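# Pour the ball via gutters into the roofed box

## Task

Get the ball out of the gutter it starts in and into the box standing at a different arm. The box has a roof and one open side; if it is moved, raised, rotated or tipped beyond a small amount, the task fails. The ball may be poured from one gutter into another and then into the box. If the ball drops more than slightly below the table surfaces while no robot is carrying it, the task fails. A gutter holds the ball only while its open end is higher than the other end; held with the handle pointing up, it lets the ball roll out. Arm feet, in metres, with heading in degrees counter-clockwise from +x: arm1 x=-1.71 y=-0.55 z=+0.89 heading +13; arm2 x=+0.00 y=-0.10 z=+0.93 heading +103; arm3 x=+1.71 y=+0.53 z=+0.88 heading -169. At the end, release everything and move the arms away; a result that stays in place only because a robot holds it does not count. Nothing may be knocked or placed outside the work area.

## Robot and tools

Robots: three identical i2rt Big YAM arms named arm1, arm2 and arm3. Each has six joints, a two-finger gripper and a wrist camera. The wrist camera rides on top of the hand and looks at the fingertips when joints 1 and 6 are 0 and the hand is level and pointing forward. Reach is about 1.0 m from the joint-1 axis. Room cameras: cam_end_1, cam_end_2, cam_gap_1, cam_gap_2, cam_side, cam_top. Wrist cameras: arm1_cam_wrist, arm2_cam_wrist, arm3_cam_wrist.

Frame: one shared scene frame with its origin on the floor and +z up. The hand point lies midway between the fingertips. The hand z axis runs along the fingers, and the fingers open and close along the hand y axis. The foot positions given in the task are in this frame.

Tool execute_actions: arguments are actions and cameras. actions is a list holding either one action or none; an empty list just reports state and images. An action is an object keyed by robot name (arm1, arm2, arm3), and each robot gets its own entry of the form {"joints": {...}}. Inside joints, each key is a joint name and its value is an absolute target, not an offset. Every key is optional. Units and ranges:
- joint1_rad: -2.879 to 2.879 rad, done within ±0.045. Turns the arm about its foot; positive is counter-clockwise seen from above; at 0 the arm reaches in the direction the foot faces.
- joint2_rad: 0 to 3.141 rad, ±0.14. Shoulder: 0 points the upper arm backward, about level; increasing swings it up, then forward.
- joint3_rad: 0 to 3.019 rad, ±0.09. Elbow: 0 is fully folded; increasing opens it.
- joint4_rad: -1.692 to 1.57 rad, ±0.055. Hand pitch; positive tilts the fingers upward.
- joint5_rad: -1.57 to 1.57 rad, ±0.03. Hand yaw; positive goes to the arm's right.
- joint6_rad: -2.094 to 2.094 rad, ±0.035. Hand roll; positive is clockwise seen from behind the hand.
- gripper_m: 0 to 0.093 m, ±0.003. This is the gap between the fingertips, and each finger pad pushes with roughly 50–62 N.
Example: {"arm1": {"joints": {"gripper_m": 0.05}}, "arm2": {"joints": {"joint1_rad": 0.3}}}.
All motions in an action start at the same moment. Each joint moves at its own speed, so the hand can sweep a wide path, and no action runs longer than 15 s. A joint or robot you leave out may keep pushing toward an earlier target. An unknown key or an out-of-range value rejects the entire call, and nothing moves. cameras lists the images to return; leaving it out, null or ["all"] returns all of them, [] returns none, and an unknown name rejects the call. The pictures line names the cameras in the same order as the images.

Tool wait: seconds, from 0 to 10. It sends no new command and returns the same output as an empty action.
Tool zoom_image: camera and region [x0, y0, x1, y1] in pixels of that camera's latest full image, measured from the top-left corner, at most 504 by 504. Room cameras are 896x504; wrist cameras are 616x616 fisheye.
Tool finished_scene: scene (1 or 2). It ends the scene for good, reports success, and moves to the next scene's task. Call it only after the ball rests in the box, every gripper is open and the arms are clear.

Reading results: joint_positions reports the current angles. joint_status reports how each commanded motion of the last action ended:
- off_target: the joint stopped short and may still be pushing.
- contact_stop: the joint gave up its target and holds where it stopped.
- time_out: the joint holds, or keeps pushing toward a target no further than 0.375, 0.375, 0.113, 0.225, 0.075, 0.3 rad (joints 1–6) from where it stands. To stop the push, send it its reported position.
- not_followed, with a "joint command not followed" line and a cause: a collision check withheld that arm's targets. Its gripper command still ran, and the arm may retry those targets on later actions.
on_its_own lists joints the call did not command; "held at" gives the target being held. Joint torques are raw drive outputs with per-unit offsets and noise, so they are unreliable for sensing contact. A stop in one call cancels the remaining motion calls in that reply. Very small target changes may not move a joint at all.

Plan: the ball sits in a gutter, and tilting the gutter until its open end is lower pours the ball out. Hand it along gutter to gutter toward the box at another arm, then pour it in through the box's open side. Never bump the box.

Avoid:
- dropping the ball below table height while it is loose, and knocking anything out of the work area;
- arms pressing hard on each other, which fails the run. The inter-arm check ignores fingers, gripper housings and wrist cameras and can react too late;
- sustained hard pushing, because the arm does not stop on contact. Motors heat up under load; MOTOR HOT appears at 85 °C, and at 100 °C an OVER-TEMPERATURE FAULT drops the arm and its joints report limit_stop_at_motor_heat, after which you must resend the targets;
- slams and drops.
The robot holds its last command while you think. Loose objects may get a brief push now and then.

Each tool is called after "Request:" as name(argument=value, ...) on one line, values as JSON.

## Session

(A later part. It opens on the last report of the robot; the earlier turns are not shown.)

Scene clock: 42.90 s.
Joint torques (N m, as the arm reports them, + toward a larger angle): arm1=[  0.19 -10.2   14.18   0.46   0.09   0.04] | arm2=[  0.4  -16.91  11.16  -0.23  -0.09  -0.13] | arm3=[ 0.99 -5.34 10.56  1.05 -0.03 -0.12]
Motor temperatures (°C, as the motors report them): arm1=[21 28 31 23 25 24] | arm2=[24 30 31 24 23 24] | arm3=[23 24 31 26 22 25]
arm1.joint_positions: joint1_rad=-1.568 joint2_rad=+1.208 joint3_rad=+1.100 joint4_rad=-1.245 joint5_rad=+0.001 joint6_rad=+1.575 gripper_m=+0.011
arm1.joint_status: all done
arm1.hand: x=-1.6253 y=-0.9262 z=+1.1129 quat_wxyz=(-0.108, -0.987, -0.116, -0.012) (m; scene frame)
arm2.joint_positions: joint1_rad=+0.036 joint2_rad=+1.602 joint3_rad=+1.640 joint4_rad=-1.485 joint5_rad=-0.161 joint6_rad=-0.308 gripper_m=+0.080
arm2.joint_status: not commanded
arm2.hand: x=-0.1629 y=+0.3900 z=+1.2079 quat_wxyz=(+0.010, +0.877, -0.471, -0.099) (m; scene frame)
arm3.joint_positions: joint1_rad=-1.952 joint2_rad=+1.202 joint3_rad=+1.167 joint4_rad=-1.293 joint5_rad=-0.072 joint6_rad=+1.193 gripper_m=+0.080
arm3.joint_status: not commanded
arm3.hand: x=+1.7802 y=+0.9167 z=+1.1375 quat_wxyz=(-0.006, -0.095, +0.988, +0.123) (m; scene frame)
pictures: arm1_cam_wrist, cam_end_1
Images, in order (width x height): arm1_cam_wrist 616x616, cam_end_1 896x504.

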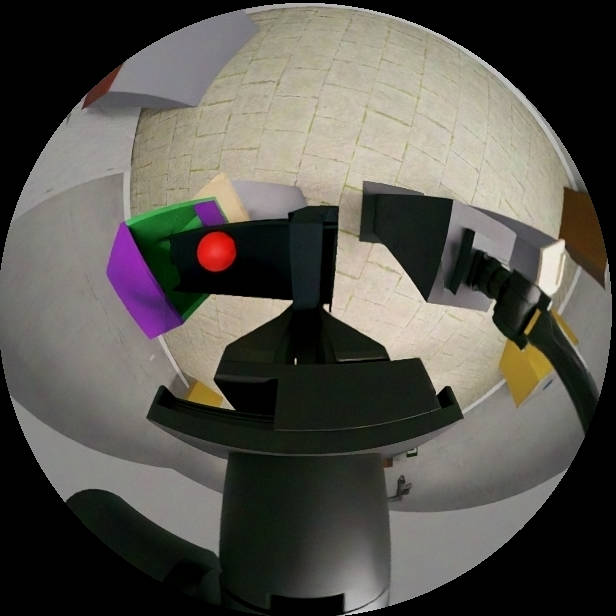

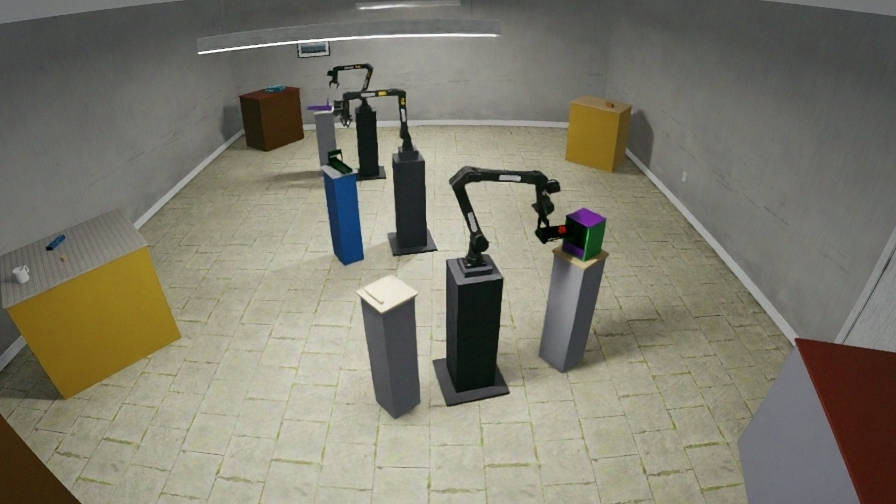

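Request:
execute_actions(actions=[{"arm1":{"joints":{"joint2_rad":1.34,"joint3_rad":1.31,"joint4_rad":-1.39}}}], cameras=["arm1_cam_wrist","cam_end_1"])

Request:
zoom_image(camera="cam_end_1", region=[500, 170, 630, 280])

Scene clock: 43.87 s.
Joint torques (N m, as the arm reports them, + toward a larger angle): arm1=[  0.21 -11.61  14.21   0.06   0.09   0.06] | arm2=[  0.39 -17.21  11.22  -0.32  -0.1   -0.13] | arm3=[ 0.97 -5.47 10.56  1.05 -0.03 -0.13]
Motor temperatures (°C, as the motors report them): arm1=[21 28 31 23 25 24] | arm2=[24 30 31 24 23 24] | arm3=[23 24 31 26 22 25]
arm1.joint_positions: joint1_rad=-1.568 joint2_rad=+1.346 joint3_rad=+1.248 joint4_rad=-1.381 joint5_rad=+0.001 joint6_rad=+1.575 gripper_m=+0.011
arm1.joint_status: all done
arm1.hand: x=-1.6201 y=-0.9481 z=+1.1181 quat_wxyz=(-0.046, -0.992, -0.116, -0.005) (m; scene frame)
arm2.joint_positions: joint1_rad=+0.036 joint2_rad=+1.602 joint3_rad=+1.640 joint4_rad=-1.485 joint5_rad=-0.161 joint6_rad=-0.308 gripper_m=+0.080
arm2.joint_status: not commanded
arm2.hand: x=-0.1629 y=+0.3900 z=+1.2079 quat_wxyz=(+0.010, +0.877, -0.471, -0.099) (m; scene frame)
arm3.joint_positions: joint1_rad=-1.952 joint2_rad=+1.202 joint3_rad=+1.167 joint4_rad=-1.293 joint5_rad=-0.072 joint6_rad=+1.193 gripper_m=+0.080
arm3.joint_status: not commanded
arm3.hand: x=+1.7802 y=+0.9167 z=+1.1375 quat_wxyz=(-0.006, -0.095, +0.988, +0.123) (m; scene frame)
pictures: arm1_cam_wrist, cam_end_1
Images, in order (width x height): arm1_cam_wrist 616x616, cam_end_1 896x504.

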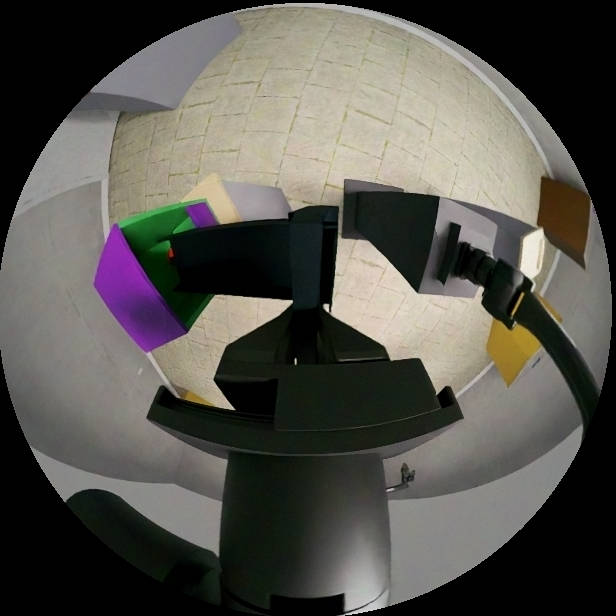

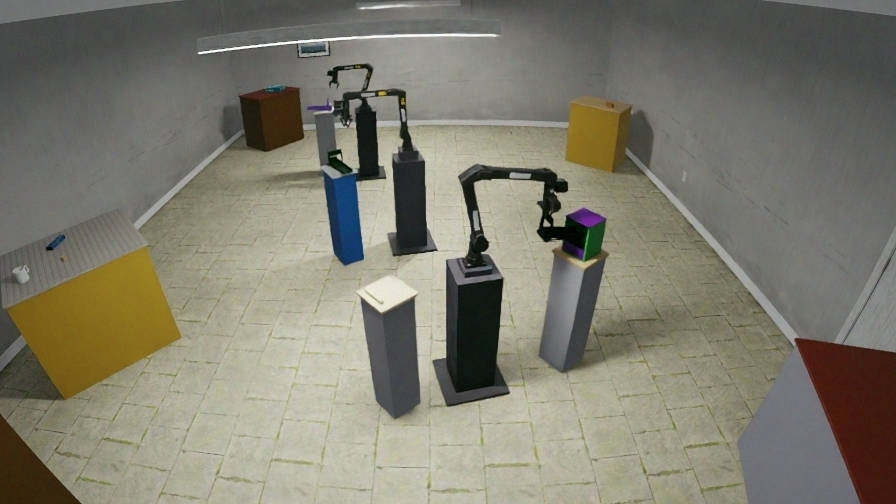

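Region (500, 170, 630, 280) of cam_end_1's 896x504 image, scaled by 3.877, with more detail than that image has; it fills the top 426 rows of this view, and the rest is white.

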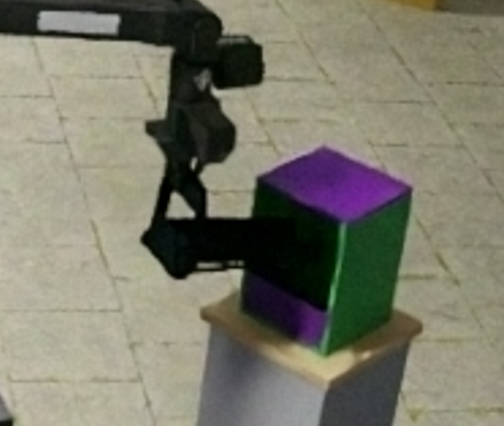

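The ball is in the box. Next I'll withdraw arm1 and put its gutter back.

Request:
execute_actions(actions=[{"arm1":{"joints":{"joint2_rad":1.02,"joint3_rad":0.98,"joint4_rad":-1.43}}}], cameras=["arm1_cam_wrist"])

Request:
execute_actions(actions=[{"arm1":{"joints":{"joint1_rad":1.705,"joint5_rad":-0.07,"joint6_rad":1.24}}}], cameras=[])

Request:
execute_actions(actions=[{"arm1":{"joints":{"joint2_rad":1.415,"joint3_rad":0.94,"joint4_rad":-0.84}}}], cameras=["arm1_cam_wrist","cam_end_1"])

Scene clock: 45.20 s.
Joint torques (N m, as the arm reports them, + toward a larger angle): arm1=[ 0.24 -5.98  8.29  0.41  0.08  0.05] | arm2=[  0.6  -16.29  11.25  -0.21  -0.1   -0.11] | arm3=[ 0.92 -5.38 10.54  1.05 -0.03 -0.12]
Motor temperatures (°C, as the motors report them): arm1=[21 28 31 23 25 24] | arm2=[24 30 31 24 23 24] | arm3=[23 24 31 26 22 25]
arm1.joint_positions: joint1_rad=-1.568 joint2_rad=+1.015 joint3_rad=+0.989 joint4_rad=-1.428 joint5_rad=+0.001 joint6_rad=+1.575 gripper_m=+0.011
arm1.joint_status: all done
arm1.hand: x=-1.6473 y=-0.8353 z=+1.1194 quat_wxyz=(-0.058, -0.992, -0.116, -0.006) (m; scene frame)
arm2.joint_positions: joint1_rad=+0.036 joint2_rad=+1.602 joint3_rad=+1.640 joint4_rad=-1.485 joint5_rad=-0.161 joint6_rad=-0.308 gripper_m=+0.080
arm2.joint_status: not commanded
arm2.hand: x=-0.1629 y=+0.3900 z=+1.2079 quat_wxyz=(+0.010, +0.877, -0.471, -0.099) (m; scene frame)
arm3.joint_positions: joint1_rad=-1.952 joint2_rad=+1.202 joint3_rad=+1.167 joint4_rad=-1.293 joint5_rad=-0.072 joint6_rad=+1.193 gripper_m=+0.080
arm3.joint_status: not commanded
arm3.hand: x=+1.7802 y=+0.9167 z=+1.1375 quat_wxyz=(-0.006, -0.095, +0.988, +0.123) (m; scene frame)
pictures: arm1_cam_wrist
Images, in order (width x height): arm1_cam_wrist 616x616.

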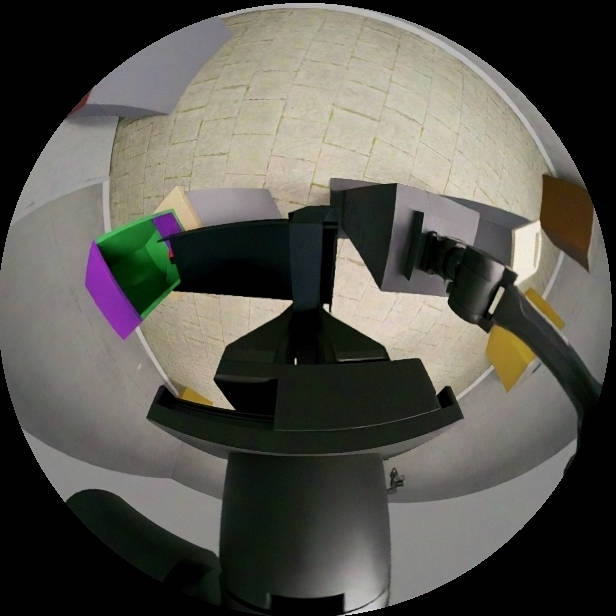

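Scene clock: 47.83 s.
Joint torques (N m, as the arm reports them, + toward a larger angle): arm1=[ 1.08 -6.46  8.33  0.38  0.05 -0.11] | arm2=[ -0.11 -16.79  11.19  -0.31  -0.11  -0.1 ] | arm3=[ 1.03 -5.38 10.57  1.05 -0.03 -0.14]
Motor temperatures (°C, as the motors report them): arm1=[21 28 31 23 25 24] | arm2=[24 30 31 24 23 24] | arm3=[23 24 31 26 22 25]
arm1.joint_positions: joint1_rad=+1.699 joint2_rad=+1.019 joint3_rad=+0.989 joint4_rad=-1.428 joint5_rad=-0.070 joint6_rad=+1.248 gripper_m=+0.011
arm1.joint_status: all done
arm1.hand: x=-1.8288 y=-0.2856 z=+1.1186 quat_wxyz=(+0.036, +0.337, -0.939, -0.055) (m; scene frame)
arm2.joint_positions: joint1_rad=+0.036 joint2_rad=+1.602 joint3_rad=+1.640 joint4_rad=-1.485 joint5_rad=-0.161 joint6_rad=-0.308 gripper_m=+0.080
arm2.joint_status: not commanded
arm2.hand: x=-0.1629 y=+0.3900 z=+1.2079 quat_wxyz=(+0.010, +0.877, -0.471, -0.099) (m; scene frame)
arm3.joint_positions: joint1_rad=-1.952 joint2_rad=+1.202 joint3_rad=+1.167 joint4_rad=-1.293 joint5_rad=-0.072 joint6_rad=+1.193 gripper_m=+0.080
arm3.joint_status: not commanded
arm3.hand: x=+1.7802 y=+0.9167 z=+1.1375 quat_wxyz=(-0.006, -0.095, +0.988, +0.123) (m; scene frame)
pictures: none
No camera images: the call's "cameras" was empty. Leave "cameras" out to get every camera's image.

Scene clock: 49.10 s.
Joint torques (N m, as the arm reports them, + toward a larger angle): arm1=[  1.11 -11.23   7.57   1.44   0.05  -0.1 ] | arm2=[ -0.02 -16.97  11.24  -0.32  -0.12  -0.15] | arm3=[ 0.98 -5.41 10.57  1.03 -0.03 -0.12]
Motor temperatures (°C, as the motors report them): arm1=[21 28 31 23 25 24] | arm2=[24 30 31 24 23 24] | arm3=[23 24 31 26 22 25]
arm1.joint_positions: joint1_rad=+1.699 joint2_rad=+1.412 joint3_rad=+0.949 joint4_rad=-0.857 joint5_rad=-0.070 joint6_rad=+1.247 gripper_m=+0.011
arm1.joint_status: all done
arm1.hand: x=-1.8788 y=-0.1538 z=+0.9922 quat_wxyz=(+0.037, +0.338, -0.932, -0.124) (m; scene frame)
arm2.joint_positions: joint1_rad=+0.036 joint2_rad=+1.602 joint3_rad=+1.640 joint4_rad=-1.485 joint5_rad=-0.161 joint6_rad=-0.308 gripper_m=+0.080
arm2.joint_status: not commanded
arm2.hand: x=-0.1629 y=+0.3900 z=+1.2079 quat_wxyz=(+0.010, +0.877, -0.471, -0.099) (m; scene frame)
arm3.joint_positions: joint1_rad=-1.952 joint2_rad=+1.202 joint3_rad=+1.167 joint4_rad=-1.293 joint5_rad=-0.072 joint6_rad=+1.193 gripper_m=+0.080
arm3.joint_status: not commanded
arm3.hand: x=+1.7802 y=+0.9167 z=+1.1375 quat_wxyz=(-0.006, -0.095, +0.988, +0.123) (m; scene frame)
pictures: arm1_cam_wrist, cam_end_1
Images, in order (width x height): arm1_cam_wrist 616x616, cam_end_1 896x504.

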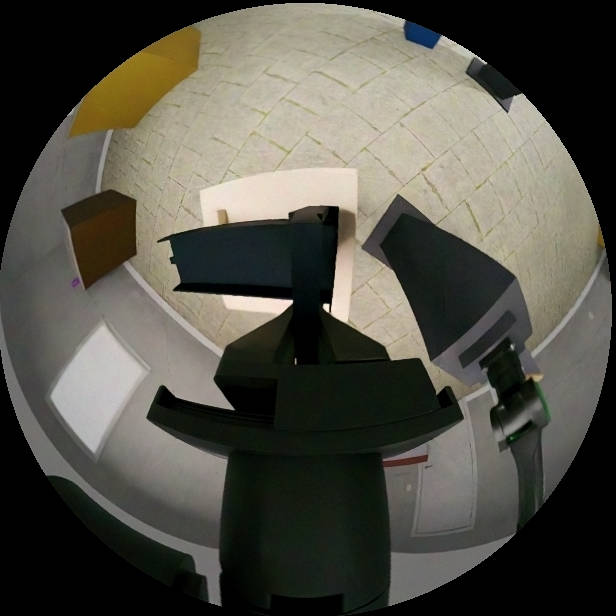

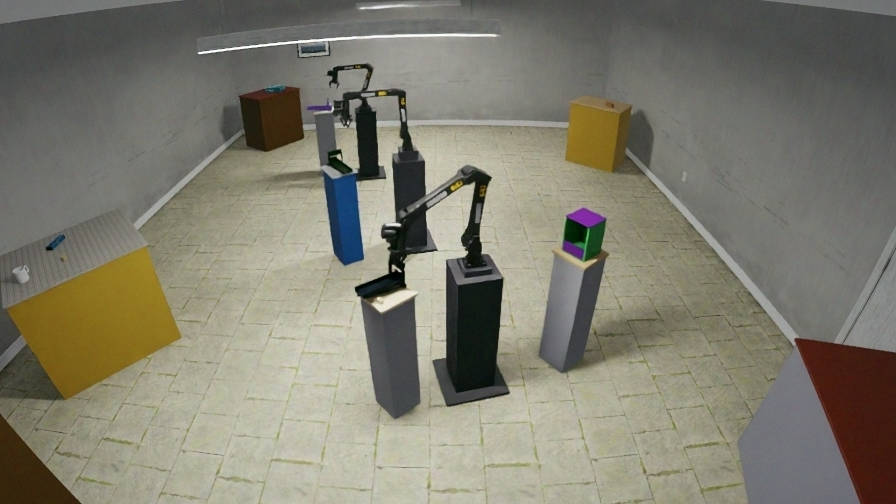

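Request:
execute_actions(actions=[{"arm1":{"joints":{"joint2_rad":1.44}}}], cameras=[])

Request:
execute_actions(actions=[{"arm1":{"joints":{"gripper_m":0.08}}}], cameras=[])

Request:
execute_actions(actions=[{"arm1":{"joints":{"joint2_rad":1.1,"joint3_rad":1.15,"joint4_rad":-1.3}}}], cameras=["cam_end_1"])

Request:
finished_scene(scene=1)

Scene clock: 49.93 s.
Joint torques (N m, as the arm reports them, + toward a larger angle): arm1=[  0.95 -11.28   7.36   1.36   0.06  -0.08] | arm2=[  0.94 -16.76  11.29  -0.23  -0.08  -0.12] | arm3=[ 1.01 -5.47 10.57  1.03 -0.03 -0.13]
Motor temperatures (°C, as the motors report them): arm1=[21 28 31 23 25 24] | arm2=[24 30 31 24 23 24] | arm3=[23 24 31 26 22 25]
arm1.joint_positions: joint1_rad=+1.699 joint2_rad=+1.433 joint3_rad=+0.949 joint4_rad=-0.857 joint5_rad=-0.070 joint6_rad=+1.247 gripper_m=+0.011
arm1.joint_status: all done
arm1.hand: x=-1.8787 y=-0.1543 z=+0.9835 quat_wxyz=(+0.037, +0.338, -0.933, -0.114) (m; scene frame)
arm2.joint_positions: joint1_rad=+0.036 joint2_rad=+1.602 joint3_rad=+1.640 joint4_rad=-1.485 joint5_rad=-0.161 joint6_rad=-0.308 gripper_m=+0.080
arm2.joint_status: not commanded
arm2.hand: x=-0.1629 y=+0.3900 z=+1.2079 quat_wxyz=(+0.010, +0.877, -0.471, -0.099) (m; scene frame)
arm3.joint_positions: joint1_rad=-1.952 joint2_rad=+1.202 joint3_rad=+1.167 joint4_rad=-1.293 joint5_rad=-0.072 joint6_rad=+1.193 gripper_m=+0.080
arm3.joint_status: not commanded
arm3.hand: x=+1.7802 y=+0.9167 z=+1.1375 quat_wxyz=(-0.006, -0.095, +0.988, +0.123) (m; scene frame)
pictures: none
No camera images: the call's "cameras" was empty. Leave "cameras" out to get every camera's image.

Scene clock: 50.60 s.
Joint torques (N m, as the arm reports them, + toward a larger angle): arm1=[  0.96 -11.34   7.44   1.24   0.04  -0.09] | arm2=[  0.36 -16.28  11.18  -0.38  -0.14  -0.1 ] | arm3=[ 0.98 -5.4  10.54  1.05 -0.03 -0.13]
Motor temperatures (°C, as the motors report them): arm1=[21 28 31 23 25 24] | arm2=[24 30 31 24 23 24] | arm3=[23 24 31 26 22 25]
arm1.joint_positions: joint1_rad=+1.699 joint2_rad=+1.433 joint3_rad=+0.949 joint4_rad=-0.853 joint5_rad=-0.070 joint6_rad=+1.247 gripper_m=+0.080
arm1.joint_status: all done
arm1.hand: x=-1.8789 y=-0.1534 z=+0.9837 quat_wxyz=(+0.037, +0.338, -0.933, -0.115) (m; scene frame)
arm2.joint_positions: joint1_rad=+0.036 joint2_rad=+1.602 joint3_rad=+1.640 joint4_rad=-1.485 joint5_rad=-0.161 joint6_rad=-0.308 gripper_m=+0.080
arm2.joint_status: not commanded
arm2.hand: x=-0.1629 y=+0.3900 z=+1.2079 quat_wxyz=(+0.010, +0.877, -0.471, -0.099) (m; scene frame)
arm3.joint_positions: joint1_rad=-1.952 joint2_rad=+1.202 joint3_rad=+1.167 joint4_rad=-1.293 joint5_rad=-0.072 joint6_rad=+1.193 gripper_m=+0.080
arm3.joint_status: not commanded
arm3.hand: x=+1.7802 y=+0.9167 z=+1.1375 quat_wxyz=(-0.006, -0.095, +0.988, +0.123) (m; scene frame)
pictures: none
No camera images: the call's "cameras" was empty. Leave "cameras" out to get every camera's image.

Scene clock: 51.90 s.
Joint torques (N m, as the arm reports them, + toward a larger angle): arm1=[ 0.95 -7.84 10.99  0.38  0.04 -0.1 ] | arm2=[  1.19 -16.65  11.24  -0.25  -0.11  -0.11] | arm3=[ 0.94 -5.44 10.57  1.05 -0.03 -0.13]
Motor temperatures (°C, as the motors report them): arm1=[21 28 31 23 25 24] | arm2=[24 29 31 24 23 24] | arm3=[23 24 31 26 22 25]
arm1.joint_positions: joint1_rad=+1.699 joint2_rad=+1.097 joint3_rad=+1.131 joint4_rad=-1.288 joint5_rad=-0.070 joint6_rad=+1.247 gripper_m=+0.080
arm1.joint_status: all done
arm1.hand: x=-1.8561 y=-0.2136 z=+1.1635 quat_wxyz=(+0.037, +0.338, -0.927, -0.157) (m; scene frame)
arm2.joint_positions: joint1_rad=+0.036 joint2_rad=+1.602 joint3_rad=+1.640 joint4_rad=-1.485 joint5_rad=-0.161 joint6_rad=-0.308 gripper_m=+0.080
arm2.joint_status: not commanded
arm2.hand: x=-0.1629 y=+0.3900 z=+1.2079 quat_wxyz=(+0.010, +0.877, -0.471, -0.099) (m; scene frame)
arm3.joint_positions: joint1_rad=-1.952 joint2_rad=+1.202 joint3_rad=+1.167 joint4_rad=-1.293 joint5_rad=-0.072 joint6_rad=+1.193 gripper_m=+0.080
arm3.joint_status: not commanded
arm3.hand: x=+1.7802 y=+0.9167 z=+1.1375 quat_wxyz=(-0.006, -0.095, +0.988, +0.123) (m; scene frame)
pictures: cam_end_1
Images, in order (width x height): cam_end_1 896x504.

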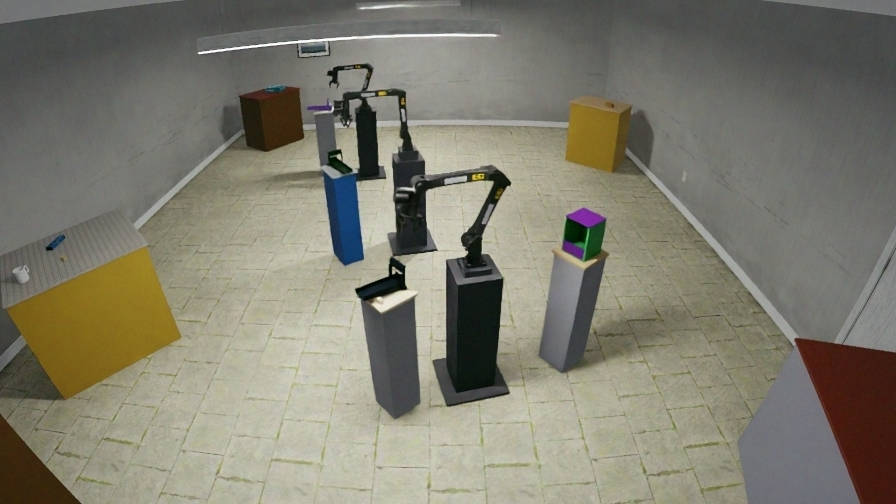

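The scene is finished: the task was done.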